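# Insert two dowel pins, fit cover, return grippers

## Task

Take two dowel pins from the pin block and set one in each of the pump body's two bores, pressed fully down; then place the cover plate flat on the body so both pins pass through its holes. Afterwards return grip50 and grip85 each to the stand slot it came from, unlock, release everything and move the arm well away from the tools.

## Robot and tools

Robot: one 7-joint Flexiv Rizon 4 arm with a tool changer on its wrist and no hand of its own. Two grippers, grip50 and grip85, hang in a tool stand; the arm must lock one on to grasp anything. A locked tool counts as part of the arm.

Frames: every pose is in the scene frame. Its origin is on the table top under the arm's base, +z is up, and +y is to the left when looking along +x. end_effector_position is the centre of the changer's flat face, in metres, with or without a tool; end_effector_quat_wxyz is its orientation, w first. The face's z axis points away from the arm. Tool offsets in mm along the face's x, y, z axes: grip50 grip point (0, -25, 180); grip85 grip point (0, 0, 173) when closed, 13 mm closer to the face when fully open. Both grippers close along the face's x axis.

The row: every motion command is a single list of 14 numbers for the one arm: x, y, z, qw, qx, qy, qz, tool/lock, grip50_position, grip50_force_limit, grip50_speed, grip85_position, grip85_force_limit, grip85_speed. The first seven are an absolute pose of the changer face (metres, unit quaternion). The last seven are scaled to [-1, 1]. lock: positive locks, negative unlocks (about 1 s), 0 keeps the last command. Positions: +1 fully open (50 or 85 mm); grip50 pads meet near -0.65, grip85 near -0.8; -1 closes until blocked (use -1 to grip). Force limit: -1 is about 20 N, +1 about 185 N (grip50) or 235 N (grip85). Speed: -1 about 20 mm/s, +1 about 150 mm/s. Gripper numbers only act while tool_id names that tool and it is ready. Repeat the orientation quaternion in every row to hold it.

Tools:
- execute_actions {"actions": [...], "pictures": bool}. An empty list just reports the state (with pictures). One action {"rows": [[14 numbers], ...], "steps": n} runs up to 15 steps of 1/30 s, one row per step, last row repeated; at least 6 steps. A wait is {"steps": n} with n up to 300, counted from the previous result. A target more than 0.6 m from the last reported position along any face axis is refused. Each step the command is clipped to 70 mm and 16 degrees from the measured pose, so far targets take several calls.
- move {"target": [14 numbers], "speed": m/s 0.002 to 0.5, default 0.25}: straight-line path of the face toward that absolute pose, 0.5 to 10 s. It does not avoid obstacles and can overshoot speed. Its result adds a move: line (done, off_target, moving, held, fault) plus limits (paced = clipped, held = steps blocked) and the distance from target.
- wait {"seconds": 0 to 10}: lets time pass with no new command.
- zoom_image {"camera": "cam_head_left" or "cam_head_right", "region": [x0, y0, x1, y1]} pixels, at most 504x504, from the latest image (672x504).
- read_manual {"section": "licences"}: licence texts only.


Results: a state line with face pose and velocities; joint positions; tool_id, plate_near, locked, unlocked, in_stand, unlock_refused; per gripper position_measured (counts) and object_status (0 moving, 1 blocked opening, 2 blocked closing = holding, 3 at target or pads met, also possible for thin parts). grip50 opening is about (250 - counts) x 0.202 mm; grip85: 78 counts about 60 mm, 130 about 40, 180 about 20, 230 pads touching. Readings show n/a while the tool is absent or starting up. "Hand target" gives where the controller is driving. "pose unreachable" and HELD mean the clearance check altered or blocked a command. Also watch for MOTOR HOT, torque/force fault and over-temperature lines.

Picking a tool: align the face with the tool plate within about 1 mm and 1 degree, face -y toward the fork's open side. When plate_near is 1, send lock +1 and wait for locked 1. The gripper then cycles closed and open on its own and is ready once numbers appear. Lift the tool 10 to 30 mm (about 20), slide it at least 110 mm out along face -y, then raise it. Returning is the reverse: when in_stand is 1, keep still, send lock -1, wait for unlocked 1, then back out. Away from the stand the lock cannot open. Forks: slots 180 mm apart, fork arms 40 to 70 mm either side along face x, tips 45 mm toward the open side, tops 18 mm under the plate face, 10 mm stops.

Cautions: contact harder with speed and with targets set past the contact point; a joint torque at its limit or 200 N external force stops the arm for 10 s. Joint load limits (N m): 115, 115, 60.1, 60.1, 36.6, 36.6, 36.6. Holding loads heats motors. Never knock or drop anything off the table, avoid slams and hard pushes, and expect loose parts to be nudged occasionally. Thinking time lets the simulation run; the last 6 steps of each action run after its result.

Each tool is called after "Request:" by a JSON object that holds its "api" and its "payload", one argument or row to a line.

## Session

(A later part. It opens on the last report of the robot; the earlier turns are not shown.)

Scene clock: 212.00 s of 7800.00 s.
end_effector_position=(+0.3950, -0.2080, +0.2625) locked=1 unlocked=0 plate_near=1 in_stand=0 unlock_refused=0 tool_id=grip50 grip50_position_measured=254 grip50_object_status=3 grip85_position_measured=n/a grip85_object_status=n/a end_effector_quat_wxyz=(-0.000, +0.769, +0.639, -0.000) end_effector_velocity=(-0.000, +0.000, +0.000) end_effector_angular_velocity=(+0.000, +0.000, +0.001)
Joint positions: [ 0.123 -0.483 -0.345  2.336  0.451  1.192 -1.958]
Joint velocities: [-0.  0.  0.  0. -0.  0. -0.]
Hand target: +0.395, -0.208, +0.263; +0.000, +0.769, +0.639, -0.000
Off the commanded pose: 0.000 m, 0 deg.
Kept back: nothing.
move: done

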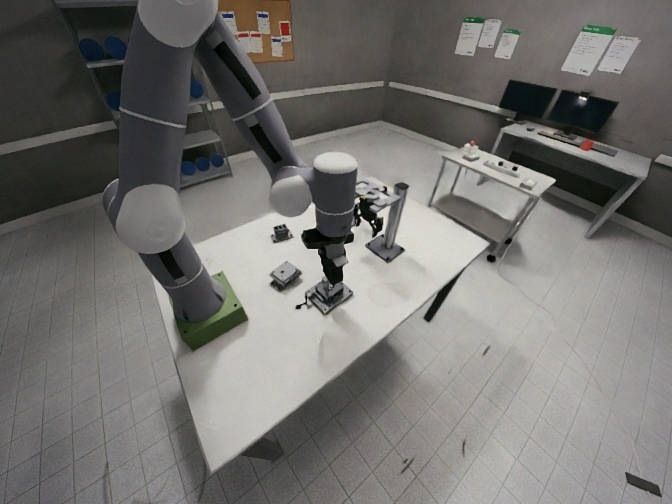

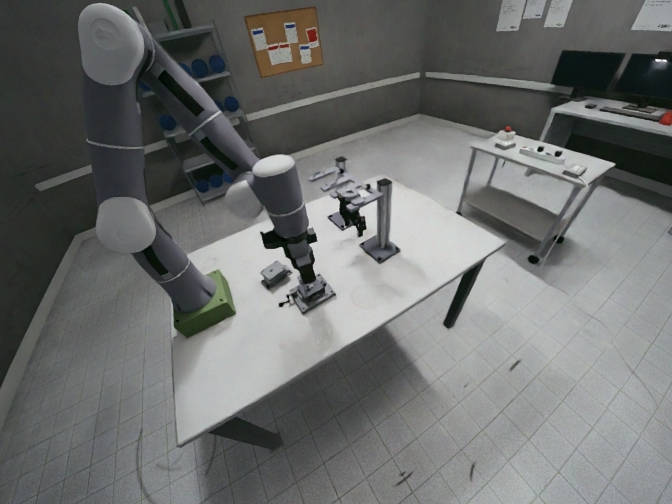

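Request:
{"api": "move", "payload": {
  "target": [0.395,-0.208,0.2585,0,0.7694,0.6388,0,0,-1,-0.3,0,1,0,0],
  "speed": 0.006
}}

Request:
{"api": "move", "payload": {
  "target": [0.395,-0.208,0.255,0,0.7694,0.6388,0,0,-1,-0.3,0,1,0,0],
  "speed": 0.006
}}

Scene clock: 213.13 s of 7800.00 s.
end_effector_position=(+0.3950, -0.2080, +0.2585) locked=1 unlocked=0 plate_near=1 in_stand=0 unlock_refused=0 tool_id=grip50 grip50_position_measured=254 grip50_object_status=3 grip85_position_measured=n/a grip85_object_status=n/a end_effector_quat_wxyz=(-0.000, +0.769, +0.639, -0.000) end_effector_velocity=(+0.000, +0.000, +0.000) end_effector_angular_velocity=(+0.000, -0.000, +0.000)
Joint positions: [ 0.115 -0.496 -0.334  2.331  0.46   1.2   -1.964]
Joint velocities: [-0.     0.     0.    -0.     0.001 -0.    -0.   ]
Hand target: +0.395, -0.208, +0.259; +0.000, +0.769, +0.639, -0.000
Off the commanded pose: 0.000 m, 0 deg.
Kept back: nothing.
move: done

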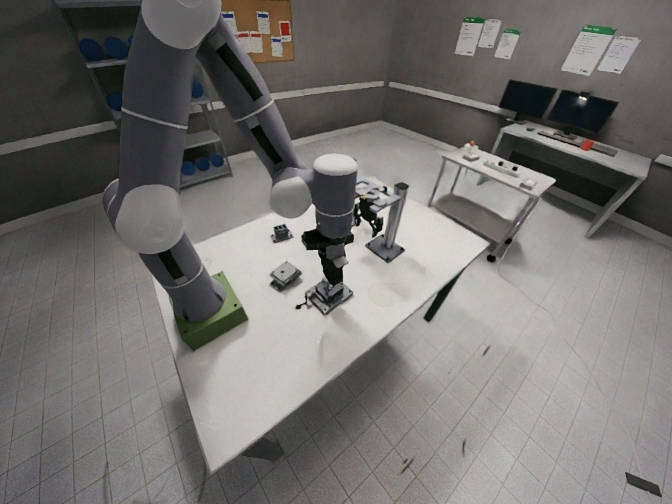

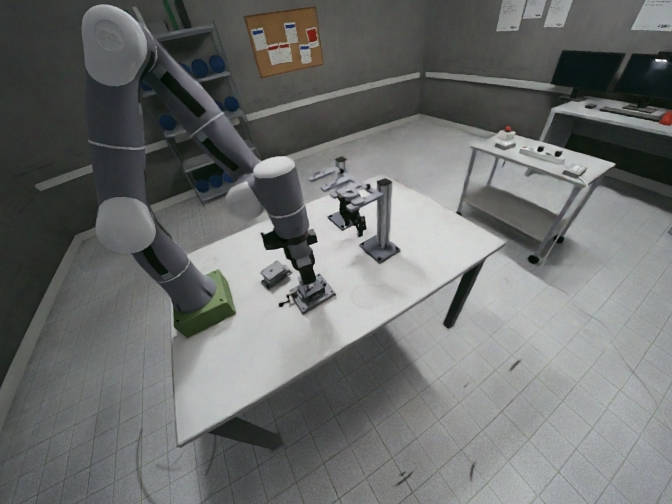

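Scene clock: 213.93 s of 7800.00 s.
end_effector_position=(+0.3955, -0.2082, +0.2557) locked=1 unlocked=0 plate_near=1 in_stand=0 unlock_refused=0 tool_id=grip50 grip50_position_measured=254 grip50_object_status=3 grip85_position_measured=n/a grip85_object_status=n/a end_effector_quat_wxyz=(+0.001, +0.769, +0.639, +0.001) end_effector_velocity=(+0.000, +0.000, +0.000) end_effector_angular_velocity=(-0.000, -0.000, +0.001)
Joint positions: [ 0.108 -0.506 -0.326  2.326  0.466  1.208 -1.969]
Joint velocities: [-0.     0.     0.001 -0.    -0.001  0.     0.   ]
Hand target: +0.395, -0.208, +0.255; +0.000, +0.769, +0.639, -0.000
Off the commanded pose: 0.001 m, 0 deg.
Kept back: nothing.
move: done

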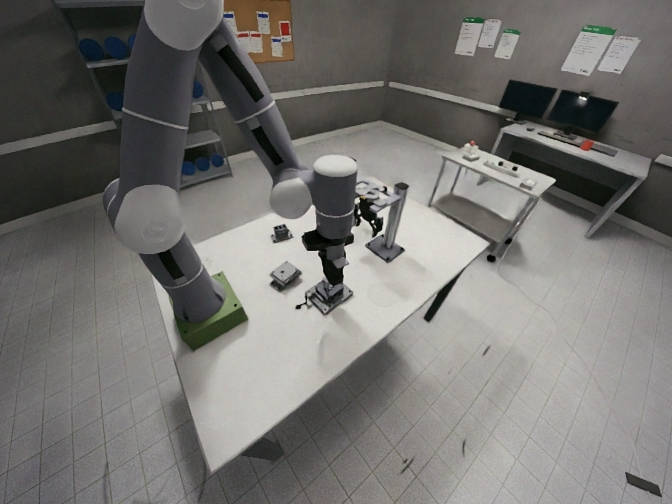

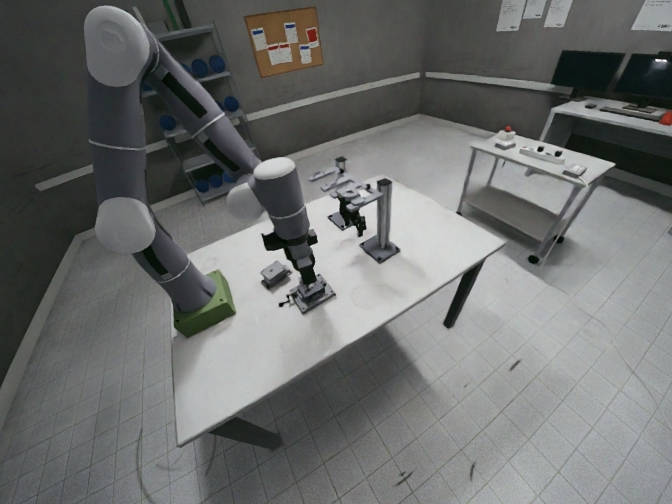

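Request:
{"api": "move", "payload": {
  "target": [0.395,-0.208,0.28,0,0.7694,0.6388,0,0,-0.35,-0.3,0,1,0,0],
  "speed": 0.05
}}

Request:
{"api": "move", "payload": {
  "target": [0.4353,-0.1845,0.28,0,0.7694,0.6388,0,0,-0.35,-0.3,0,1,0,0],
  "speed": 0.08
}}

Request:
{"api": "move", "payload": {
  "target": [0.4353,-0.1845,0.2605,0,0.7694,0.6388,0,0,-0.35,-0.3,-1,1,0,0],
  "speed": 0.015
}}

Request:
{"api": "move", "payload": {
  "target": [0.4353,-0.1845,0.2585,0,0.7694,0.6388,0,0,-0.35,-0.3,-1,1,0,0],
  "speed": 0.005
}}

Request:
{"api": "move", "payload": {
  "target": [0.4353,-0.1845,0.2585,0,0.7694,0.6388,0,0,-1,-0.3,-1,1,0,0]
}}

Request:
{"api": "move", "payload": {
  "target": [0.4353,-0.1845,0.262,0,0.7694,0.6388,0,0,-1,-0.3,-1,1,0,0],
  "speed": 0.01
}}

Request:
{"api": "move", "payload": {
  "target": [0.4412,-0.1772,0.262,0,0.7694,0.6388,0,0,-1,-0.3,-1,1,0,0],
  "speed": 0.01
}}

Request:
{"api": "move", "payload": {
  "target": [0.4412,-0.1772,0.2565,0,0.7694,0.6388,0,0,-1,-0.3,-1,1,0,0],
  "speed": 0.004
}}

Scene clock: 215.37 s of 7800.00 s.
end_effector_position=(+0.3951, -0.2080, +0.2801) locked=1 unlocked=0 plate_near=1 in_stand=0 unlock_refused=0 tool_id=grip50 grip50_position_measured=205 grip50_object_status=3 grip85_position_measured=n/a grip85_object_status=n/a end_effector_quat_wxyz=(+0.000, +0.769, +0.639, +0.000) end_effector_velocity=(-0.000, +0.000, -0.000) end_effector_angular_velocity=(+0.000, +0.000, -0.001)
Joint positions: [ 0.149 -0.424 -0.381  2.357  0.403  1.157 -1.924]
Joint velocities: [-0.    -0.     0.    -0.     0.    -0.     0.001]
Hand target: +0.395, -0.208, +0.280; -0.000, +0.769, +0.639, +0.000
Off the commanded pose: 0.000 m, 0 deg.
Kept back: nothing.
move: done

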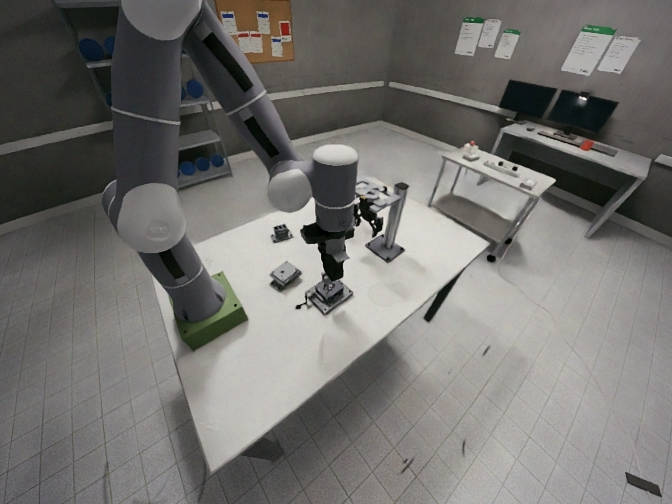

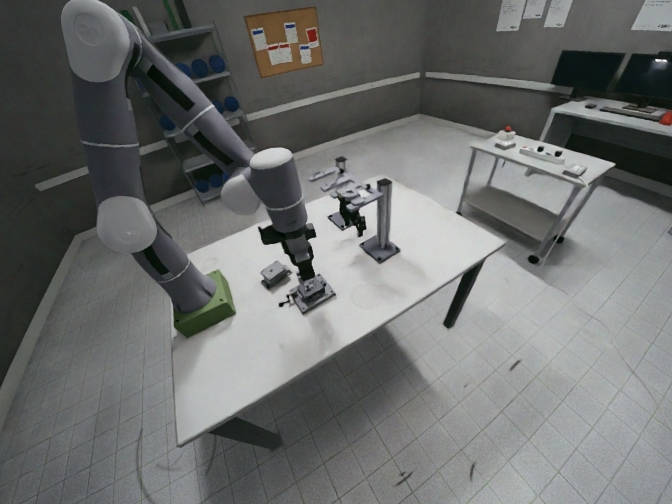

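Scene clock: 216.23 s of 7800.00 s.
end_effector_position=(+0.4354, -0.1844, +0.2801) locked=1 unlocked=0 plate_near=1 in_stand=0 unlock_refused=0 tool_id=grip50 grip50_position_measured=205 grip50_object_status=3 grip85_position_measured=n/a grip85_object_status=n/a end_effector_quat_wxyz=(+0.000, +0.769, +0.639, +0.000) end_effector_velocity=(-0.000, -0.000, -0.000) end_effector_angular_velocity=(-0.000, +0.000, -0.001)
Joint positions: [ 0.202 -0.459 -0.375  2.282  0.391  1.117 -1.842]
Joint velocities: [-0.001 -0.    -0.     0.    -0.     0.     0.   ]
Hand target: +0.435, -0.184, +0.280; -0.000, +0.769, +0.639, +0.000
Off the commanded pose: 0.000 m, 0 deg.
Kept back: nothing.
move: done

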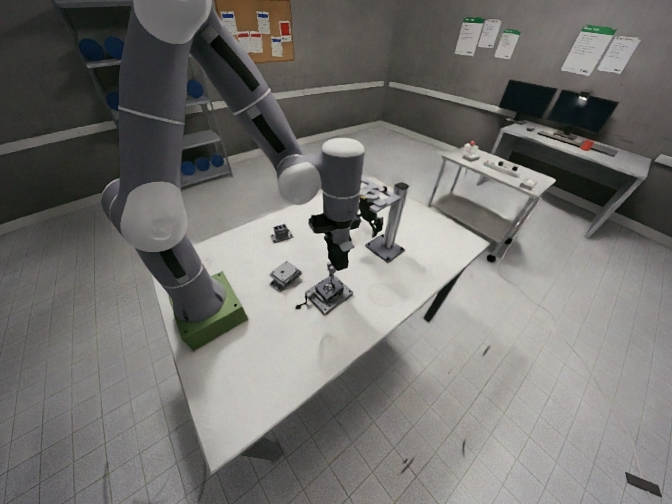

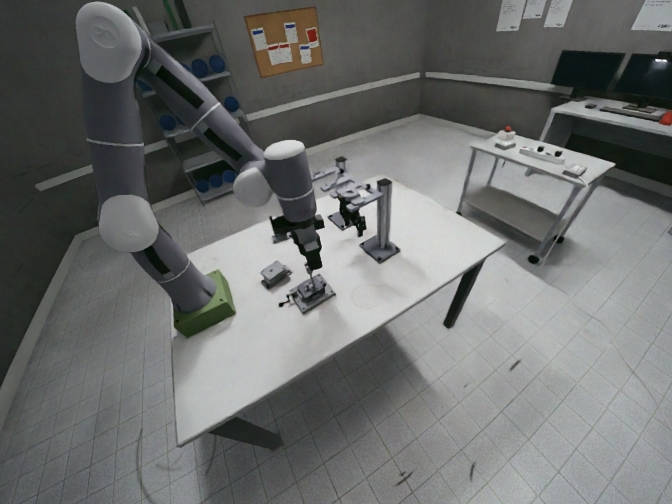

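Scene clock: 217.77 s of 7800.00 s.
end_effector_position=(+0.4353, -0.1845, +0.2605) locked=1 unlocked=0 plate_near=1 in_stand=0 unlock_refused=0 tool_id=grip50 grip50_position_measured=205 grip50_object_status=3 grip85_position_measured=n/a grip85_object_status=n/a end_effector_quat_wxyz=(-0.000, +0.769, +0.639, -0.000) end_effector_velocity=(+0.000, +0.000, -0.000) end_effector_angular_velocity=(-0.000, -0.000, +0.000)
Joint positions: [ 0.174 -0.519 -0.337  2.263  0.431  1.156 -1.871]
Joint velocities: [-0. -0.  0. -0.  0.  0. -0.]
Hand target: +0.435, -0.184, +0.261; +0.000, +0.769, +0.639, -0.000
Off the commanded pose: 0.000 m, 0 deg.
Kept back: nothing.
move: done

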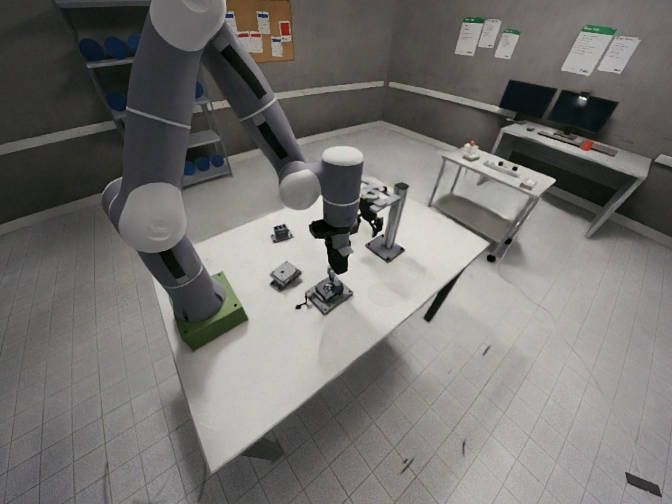

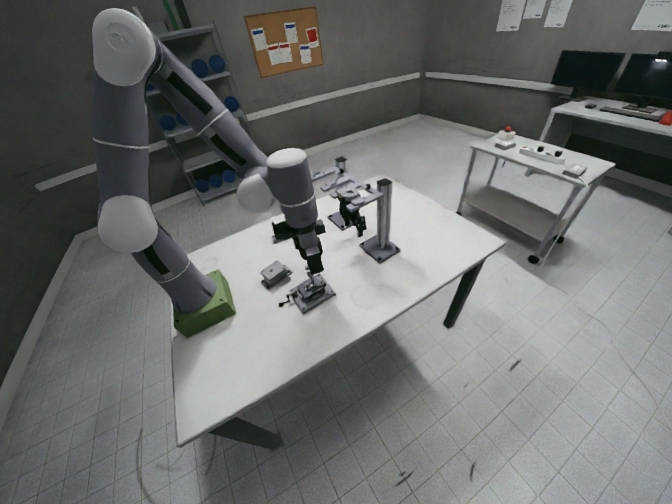

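Scene clock: 218.47 s of 7800.00 s.
end_effector_position=(+0.4353, -0.1845, +0.2585) locked=1 unlocked=0 plate_near=1 in_stand=0 unlock_refused=0 tool_id=grip50 grip50_position_measured=205 grip50_object_status=3 grip85_position_measured=n/a grip85_object_status=n/a end_effector_quat_wxyz=(-0.000, +0.769, +0.639, -0.000) end_effector_velocity=(+0.000, -0.000, +0.000) end_effector_angular_velocity=(-0.000, -0.000, -0.001)
Joint positions: [ 0.17  -0.525 -0.333  2.261  0.434  1.16  -1.873]
Joint velocities: [-0.     0.     0.     0.    -0.     0.     0.001]
Hand target: +0.435, -0.184, +0.259; +0.000, +0.769, +0.639, -0.000
Off the commanded pose: 0.000 m, 0 deg.
Kept back: nothing.
move: done

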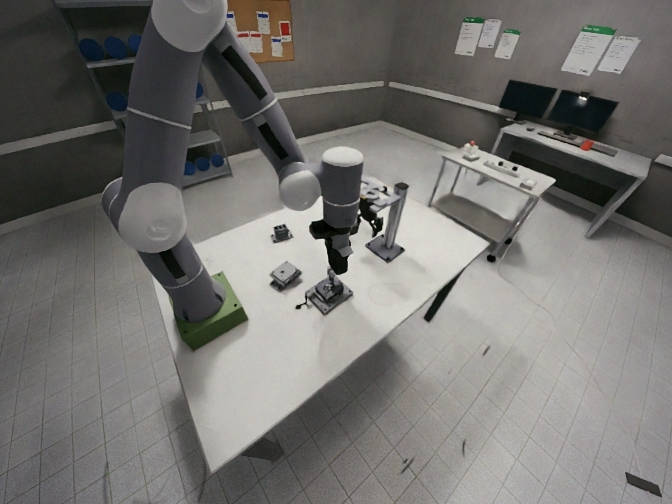

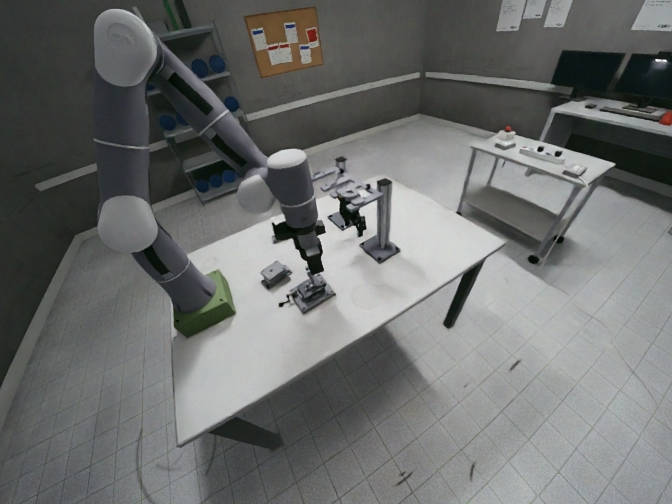

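Scene clock: 219.17 s of 7800.00 s.
end_effector_position=(+0.4353, -0.1845, +0.2585) locked=1 unlocked=0 plate_near=1 in_stand=0 unlock_refused=0 tool_id=grip50 grip50_position_measured=240 grip50_object_status=2 grip85_position_measured=n/a grip85_object_status=n/a end_effector_quat_wxyz=(-0.000, +0.769, +0.639, -0.000) end_effector_velocity=(+0.000, +0.000, +0.000) end_effector_angular_velocity=(+0.000, -0.000, -0.001)
Joint positions: [ 0.17  -0.525 -0.333  2.261  0.434  1.16  -1.873]
Joint velocities: [ 0.  0.  0. -0.  0.  0.  0.]
Hand target: +0.435, -0.185, +0.259; -0.000, +0.769, +0.639, -0.000
Off the commanded pose: 0.000 m, 0 deg.
Kept back: nothing.
move: done

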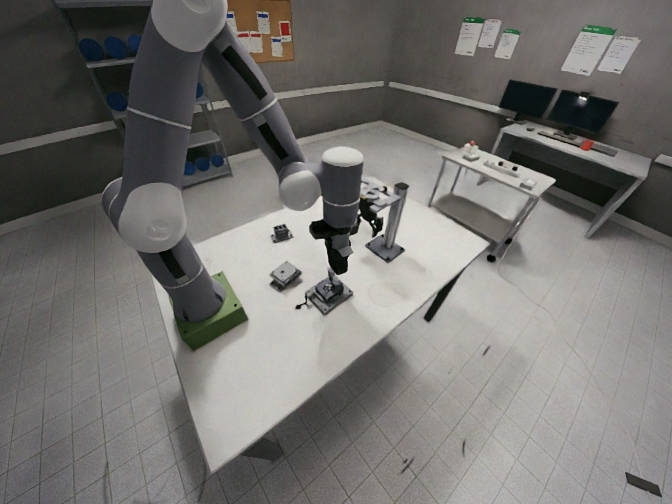

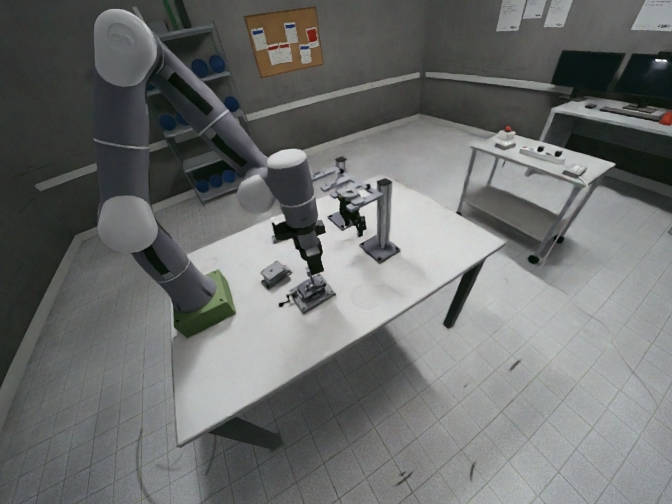

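Scene clock: 219.87 s of 7800.00 s.
end_effector_position=(+0.4354, -0.1845, +0.2620) locked=1 unlocked=0 plate_near=1 in_stand=0 unlock_refused=0 tool_id=grip50 grip50_position_measured=240 grip50_object_status=2 grip85_position_measured=n/a grip85_object_status=n/a end_effector_quat_wxyz=(+0.000, +0.769, +0.639, +0.000) end_effector_velocity=(+0.000, +0.000, +0.000) end_effector_angular_velocity=(-0.000, -0.000, +0.003)
Joint positions: [ 0.175 -0.515 -0.34   2.264  0.428  1.154 -1.869]
Joint velocities: [ 0.     0.     0.    -0.    -0.001  0.    -0.002]
Hand target: +0.435, -0.185, +0.262; -0.000, +0.769, +0.639, +0.000
Off the commanded pose: 0.000 m, 0 deg.
Kept back: nothing.
move: done

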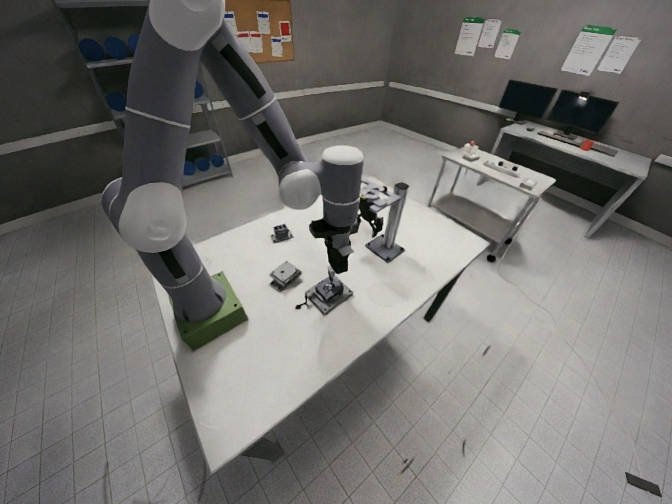

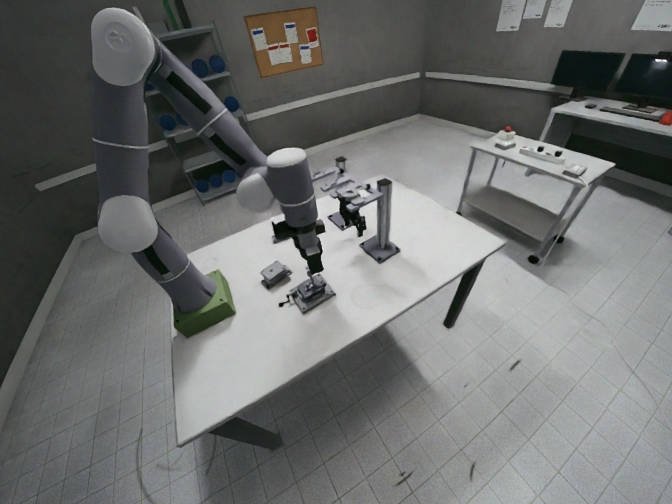

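Scene clock: 221.03 s of 7800.00 s.
end_effector_position=(+0.4413, -0.1772, +0.2621) locked=1 unlocked=0 plate_near=1 in_stand=0 unlock_refused=0 tool_id=grip50 grip50_position_measured=240 grip50_object_status=2 grip85_position_measured=n/a grip85_object_status=n/a end_effector_quat_wxyz=(+0.000, +0.769, +0.639, +0.000) end_effector_velocity=(-0.000, -0.000, -0.000) end_effector_angular_velocity=(-0.000, +0.000, +0.000)
Joint positions: [ 0.192 -0.518 -0.34   2.257  0.427  1.149 -1.85 ]
Joint velocities: [-0. -0. -0.  0. -0.  0.  0.]
Hand target: +0.441, -0.177, +0.262; -0.000, +0.769, +0.639, +0.000
Off the commanded pose: 0.000 m, 0 deg.
Kept back: nothing.
move: done

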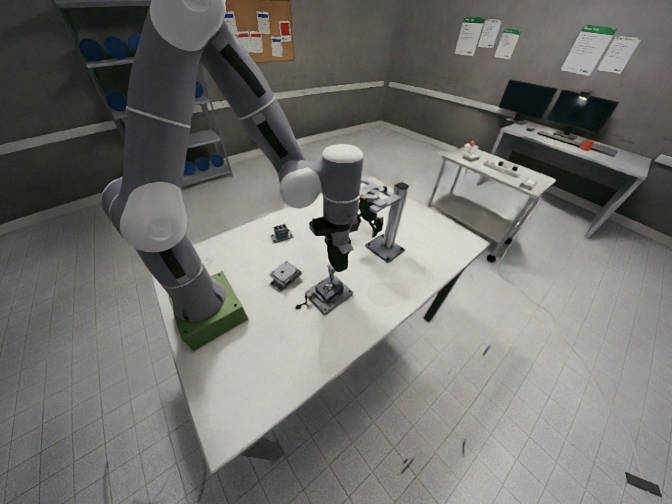

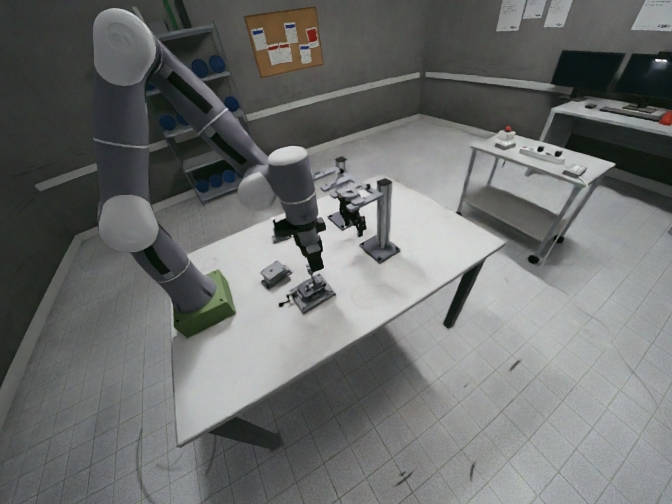

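Scene clock: 222.67 s of 7800.00 s.
end_effector_position=(+0.4424, -0.1774, +0.2578) locked=1 unlocked=0 plate_near=1 in_stand=0 unlock_refused=0 tool_id=grip50 grip50_position_measured=240 grip50_object_status=2 grip85_position_measured=n/a grip85_object_status=n/a end_effector_quat_wxyz=(+0.001, +0.769, +0.639, +0.001) end_effector_velocity=(+0.000, -0.000, -0.000) end_effector_angular_velocity=(+0.000, -0.001, -0.001)
Joint positions: [ 0.182 -0.532 -0.328  2.251  0.434  1.161 -1.855]
Joint velocities: [-0.001 -0.     0.001 -0.     0.     0.     0.   ]
Hand target: +0.441, -0.177, +0.257; +0.000, +0.769, +0.639, -0.000
Off the commanded pose: 0.002 m, 0 deg.
Kept back: nothing.
move: done

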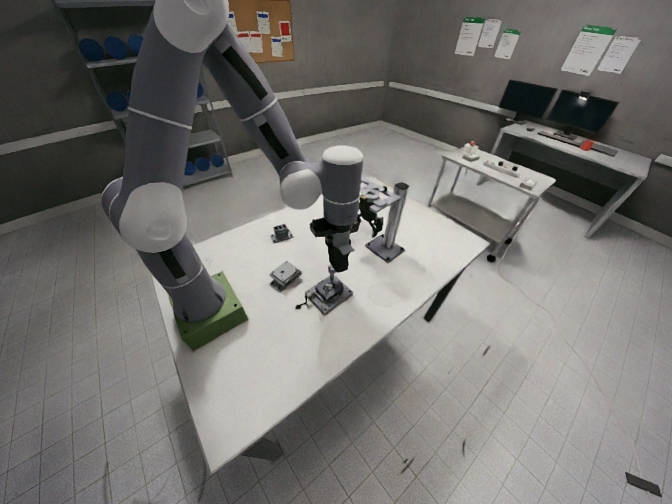

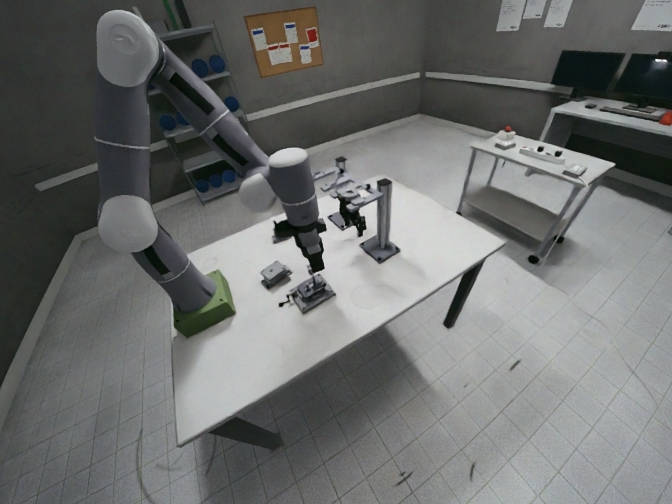

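Miss. Lift and look at the bore.

Request:
{"api": "move", "payload": {
  "target": [0.4412,-0.1772,0.275,0,0.7694,0.6388,0,0,-1,-0.3,-1,1,0,0],
  "speed": 0.02
}}

Request:
{"api": "zoom_image", "payload": {
  "camera": "cam_head_right",
  "region": [295,272,325,302]
}}

Request:
{"api": "zoom_image", "payload": {
  "camera": "cam_head_left",
  "region": [314,272,344,302]
}}

Scene clock: 224.00 s of 7800.00 s.
end_effector_position=(+0.4413, -0.1772, +0.2751) locked=1 unlocked=0 plate_near=1 in_stand=0 unlock_refused=0 tool_id=grip50 grip50_position_measured=240 grip50_object_status=2 grip85_position_measured=n/a grip85_object_status=n/a end_effector_quat_wxyz=(+0.000, +0.769, +0.639, +0.000) end_effector_velocity=(+0.000, -0.000, +0.000) end_effector_angular_velocity=(-0.000, +0.000, -0.001)
Joint positions: [ 0.208 -0.478 -0.362  2.27   0.397  1.124 -1.829]
Joint velocities: [-0.    -0.     0.    -0.    -0.    -0.     0.001]
Hand target: +0.441, -0.177, +0.275; -0.000, +0.769, +0.639, -0.000
Off the commanded pose: 0.000 m, 0 deg.
Kept back: nothing.
move: done

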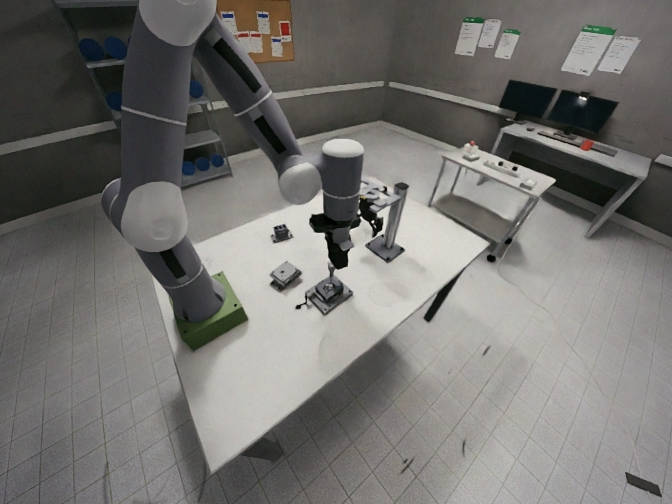

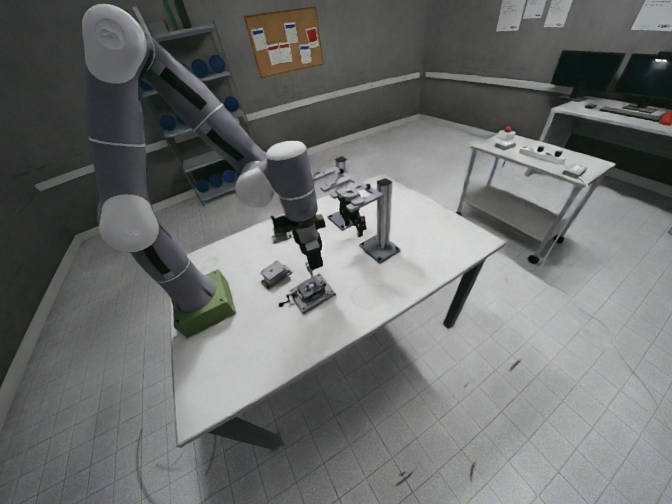

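Region (295, 272, 325, 302) of cam_head_right's 672x504 image, scaled by 16.800, with more detail than that image has.

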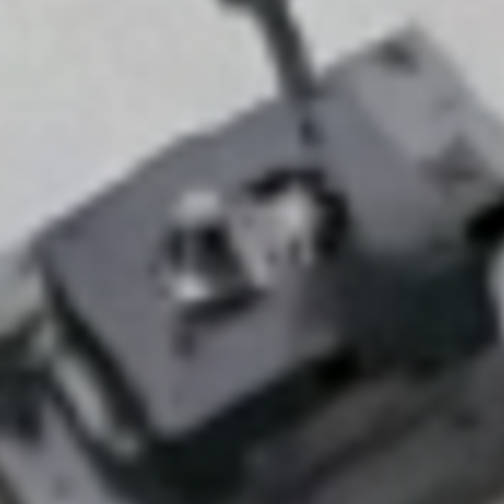

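Region (314, 272, 344, 302) of cam_head_left's 672x504 image, scaled by 16.800, with more detail than that image has.

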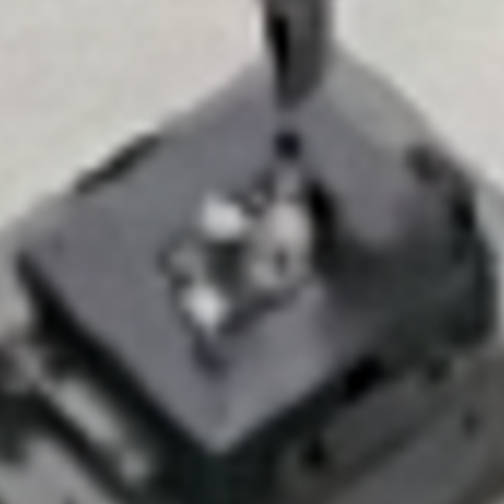

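Request:
{"api": "move", "payload": {
  "target": [0.4392,-0.177,0.261,0,0.7694,0.6388,0,0,-1,-0.3,-1,1,0,0],
  "speed": 0.02
}}

Request:
{"api": "move", "payload": {
  "target": [0.4392,-0.177,0.2565,0,0.7694,0.6388,0,0,-1,-0.3,-1,1,0,0],
  "speed": 0.004
}}

Scene clock: 225.20 s of 7800.00 s.
end_effector_position=(+0.4391, -0.1770, +0.2609) locked=1 unlocked=0 plate_near=1 in_stand=0 unlock_refused=0 tool_id=grip50 grip50_position_measured=240 grip50_object_status=2 grip85_position_measured=n/a grip85_object_status=n/a end_effector_quat_wxyz=(-0.000, +0.769, +0.639, -0.000) end_effector_velocity=(-0.000, -0.000, +0.000) end_effector_angular_velocity=(-0.000, -0.000, +0.000)
Joint positions: [ 0.189 -0.518 -0.336  2.262  0.427  1.155 -1.85 ]
Joint velocities: [ 0.  0. -0.  0.  0.  0. -0.]
Hand target: +0.439, -0.177, +0.261; +0.000, +0.769, +0.639, -0.000
Off the commanded pose: 0.000 m, 0 deg.
Kept back: nothing.
move: done

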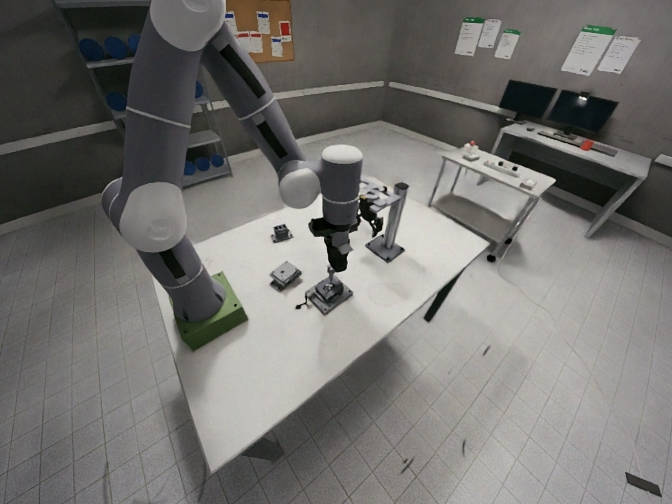

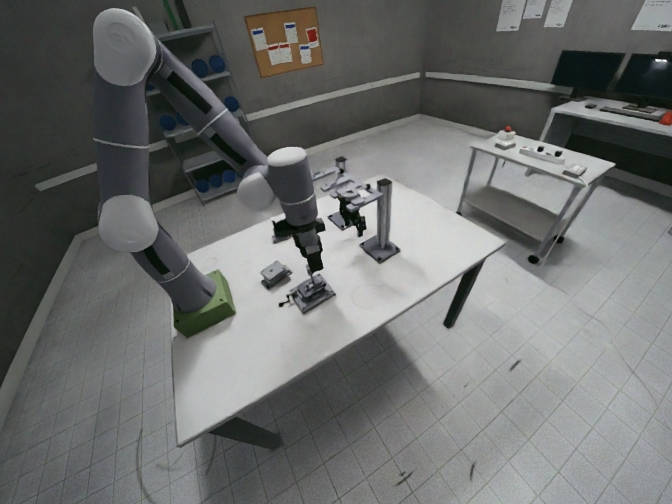

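Scene clock: 226.53 s of 7800.00 s.
end_effector_position=(+0.4402, -0.1771, +0.2576) locked=1 unlocked=0 plate_near=1 in_stand=0 unlock_refused=0 tool_id=grip50 grip50_position_measured=240 grip50_object_status=2 grip85_position_measured=n/a grip85_object_status=n/a end_effector_quat_wxyz=(+0.001, +0.769, +0.639, +0.001) end_effector_velocity=(-0.000, -0.000, -0.000) end_effector_angular_velocity=(-0.000, +0.000, +0.000)
Joint positions: [ 0.18  -0.529 -0.325  2.257  0.433  1.165 -1.855]
Joint velocities: [-0.001 -0.001  0.001  0.    -0.     0.001 -0.   ]
Hand target: +0.439, -0.177, +0.257; +0.000, +0.769, +0.639, -0.000
Off the commanded pose: 0.001 m, 0 deg.
Kept back: nothing.
move: done

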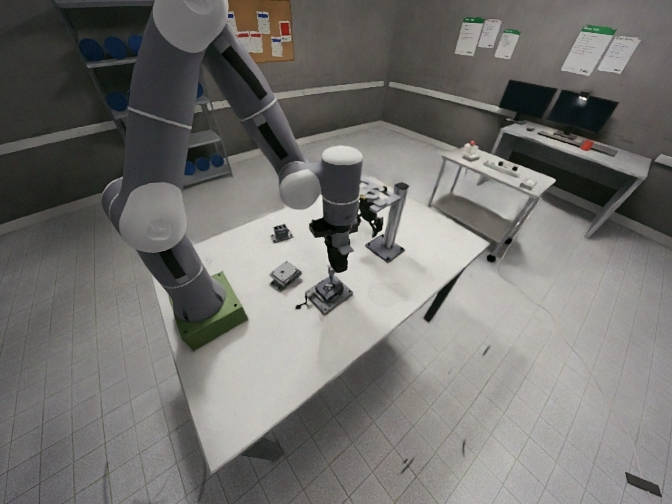

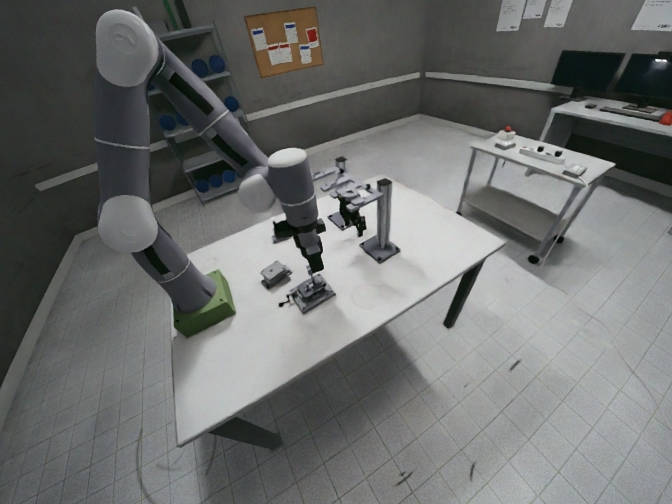

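Slide lightly along face x.

Request:
{"api": "move", "payload": {
  "target": [0.4402,-0.173,0.2572,0,0.7694,0.6388,0,0,-1,-0.3,-1,1,0,0],
  "speed": 0.003
}}

Request:
{"api": "zoom_image", "payload": {
  "camera": "cam_head_right",
  "region": [295,272,325,302]
}}

Request:
{"api": "zoom_image", "payload": {
  "camera": "cam_head_left",
  "region": [314,272,344,302]
}}

Scene clock: 228.37 s of 7800.00 s.
end_effector_position=(+0.4407, -0.1736, +0.2577) locked=1 unlocked=0 plate_near=1 in_stand=0 unlock_refused=0 tool_id=grip50 grip50_position_measured=240 grip50_object_status=2 grip85_position_measured=n/a grip85_object_status=n/a end_effector_quat_wxyz=(+0.001, +0.769, +0.639, +0.000) end_effector_velocity=(-0.000, -0.000, +0.000) end_effector_angular_velocity=(+0.000, -0.000, +0.001)
Joint positions: [ 0.19  -0.528 -0.327  2.259  0.432  1.165 -1.846]
Joint velocities: [-0.     0.    -0.     0.     0.     0.    -0.001]
Hand target: +0.440, -0.173, +0.257; -0.000, +0.769, +0.639, -0.000
Off the commanded pose: 0.001 m, 0 deg.
Kept back: nothing.
move: done

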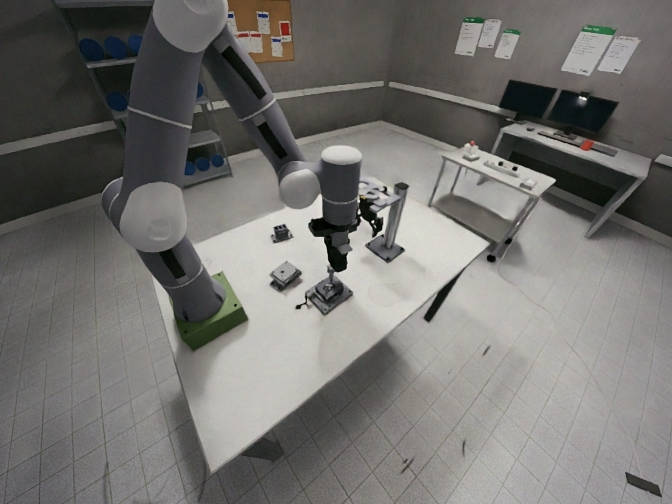

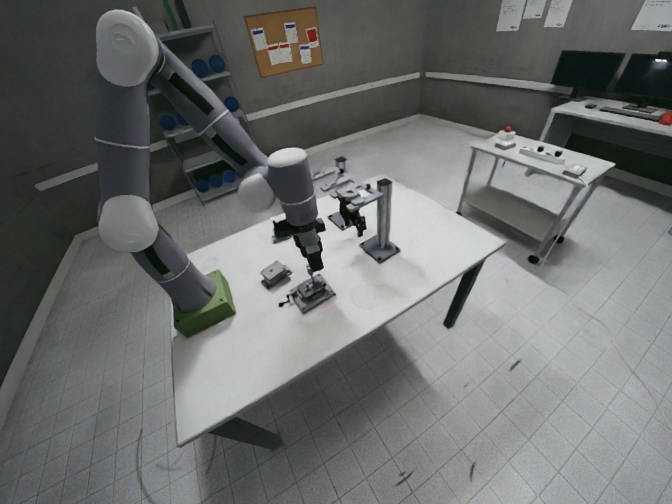

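Region (295, 272, 325, 302) of cam_head_right's 672x504 image, scaled by 16.800, with more detail than that image has.

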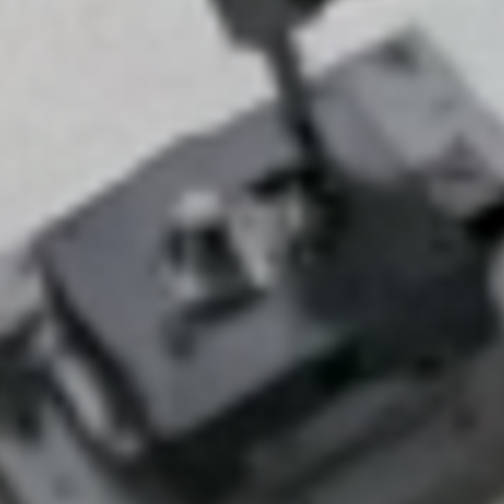

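Region (314, 272, 344, 302) of cam_head_left's 672x504 image, scaled by 16.800, with more detail than that image has.

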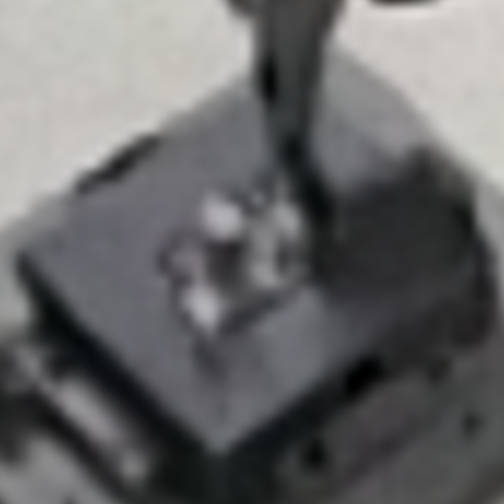

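Request:
{"api": "move", "payload": {
  "target": [0.4425,-0.1735,0.2595,0,0.7694,0.6388,0,0,-1,-0.3,-1,1,0,0],
  "speed": 0.01
}}

Request:
{"api": "move", "payload": {
  "target": [0.4425,-0.1735,0.2572,0,0.7694,0.6388,0,0,-1,-0.3,-1,1,0,0],
  "speed": 0.004
}}

Request:
{"api": "move", "payload": {
  "target": [0.4412,-0.1805,0.2572,0,0.7694,0.6388,0,0,-1,-0.3,-1,1,0,0],
  "speed": 0.003
}}

Scene clock: 229.60 s of 7800.00 s.
end_effector_position=(+0.4425, -0.1735, +0.2595) locked=1 unlocked=0 plate_near=1 in_stand=0 unlock_refused=0 tool_id=grip50 grip50_position_measured=240 grip50_object_status=2 grip85_position_measured=n/a grip85_object_status=n/a end_effector_quat_wxyz=(+0.000, +0.769, +0.639, +0.000) end_effector_velocity=(-0.000, -0.000, -0.000) end_effector_angular_velocity=(-0.000, +0.001, -0.001)
Joint positions: [ 0.193 -0.525 -0.332  2.256  0.428  1.156 -1.842]
Joint velocities: [ 0.    -0.001 -0.     0.    -0.    -0.     0.001]
Hand target: +0.442, -0.173, +0.259; -0.000, +0.769, +0.639, +0.000
Off the commanded pose: 0.000 m, 0 deg.
Kept back: nothing.
move: done

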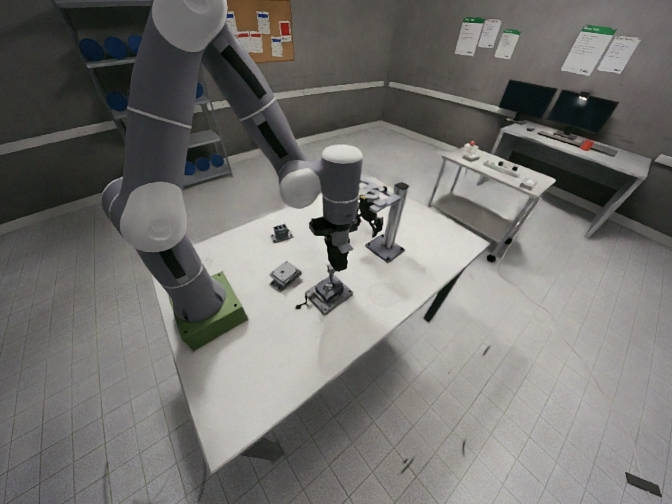

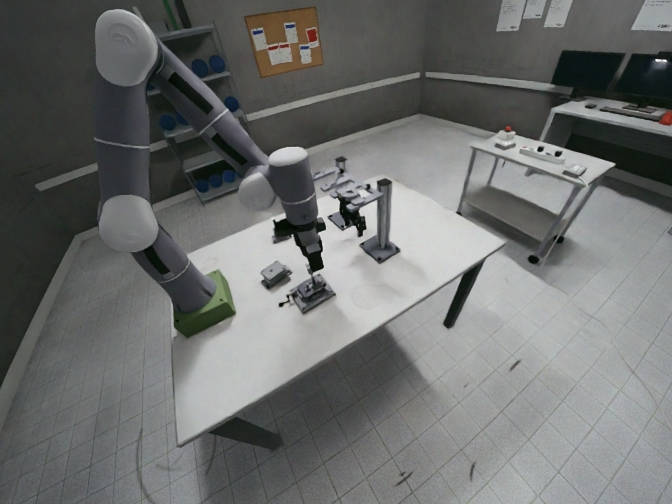

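Scene clock: 230.37 s of 7800.00 s.
end_effector_position=(+0.4428, -0.1736, +0.2576) locked=1 unlocked=0 plate_near=1 in_stand=0 unlock_refused=0 tool_id=grip50 grip50_position_measured=240 grip50_object_status=2 grip85_position_measured=n/a grip85_object_status=n/a end_effector_quat_wxyz=(+0.000, +0.769, +0.639, +0.000) end_effector_velocity=(+0.000, -0.000, +0.000) end_effector_angular_velocity=(+0.000, -0.000, -0.001)
Joint positions: [ 0.189 -0.531 -0.327  2.253  0.431  1.16  -1.844]
Joint velocities: [-0.001  0.     0.    -0.    -0.     0.     0.001]
Hand target: +0.443, -0.173, +0.257; +0.000, +0.769, +0.639, -0.000
Off the commanded pose: 0.001 m, 0 deg.
Kept back: nothing.
move: done

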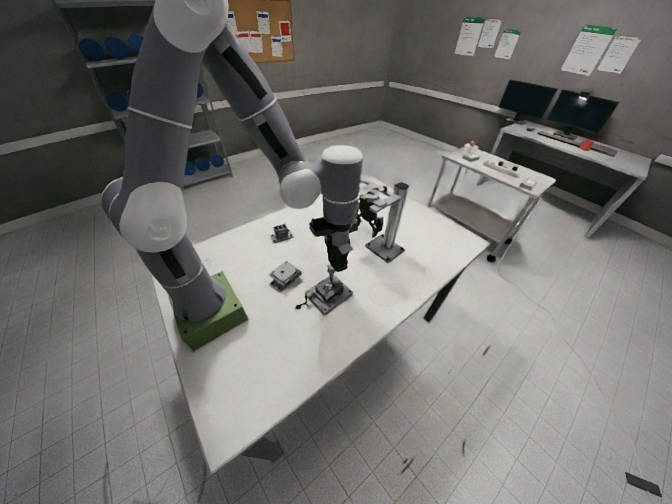

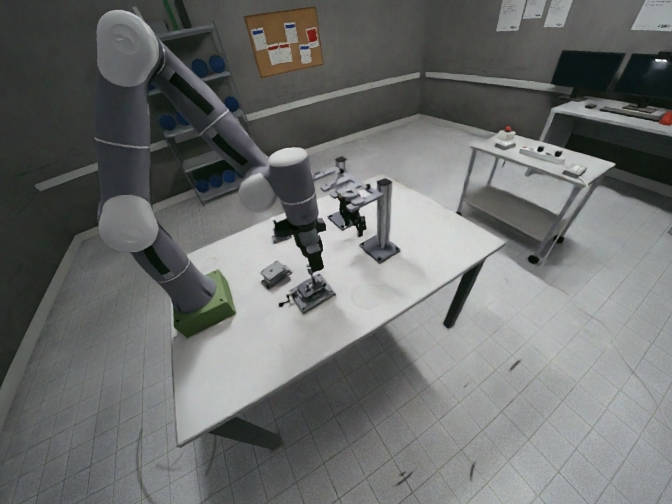

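Scene clock: 232.93 s of 7800.00 s.
end_effector_position=(+0.4419, -0.1801, +0.2578) locked=1 unlocked=0 plate_near=1 in_stand=0 unlock_refused=0 tool_id=grip50 grip50_position_measured=240 grip50_object_status=2 grip85_position_measured=n/a grip85_object_status=n/a end_effector_quat_wxyz=(+0.001, +0.769, +0.639, +0.001) end_effector_velocity=(+0.000, +0.000, -0.000) end_effector_angular_velocity=(-0.000, +0.000, -0.000)
Joint positions: [ 0.173 -0.532 -0.326  2.249  0.43   1.159 -1.858]
Joint velocities: [-0.     0.     0.     0.    -0.001  0.     0.001]
Hand target: +0.441, -0.181, +0.257; +0.000, +0.769, +0.639, -0.000
Off the commanded pose: 0.001 m, 0 deg.
Kept back: nothing.
move: done

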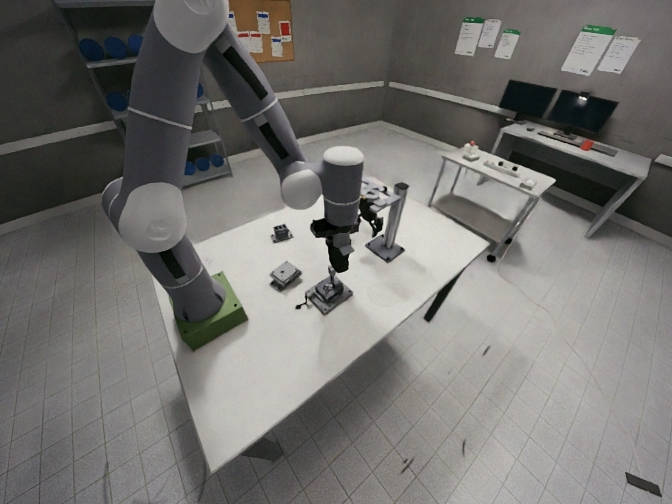

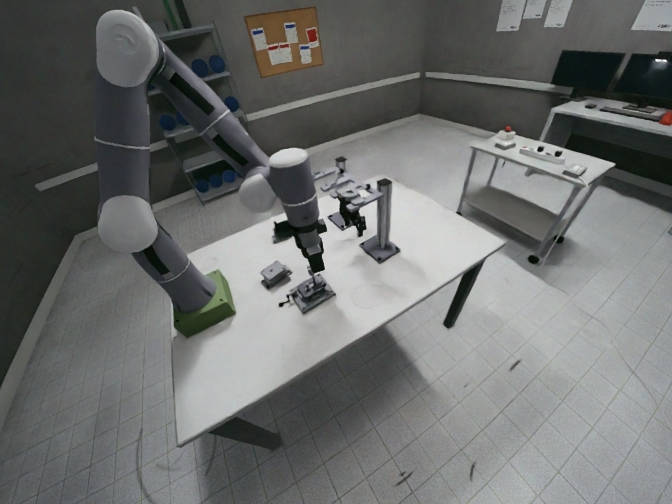

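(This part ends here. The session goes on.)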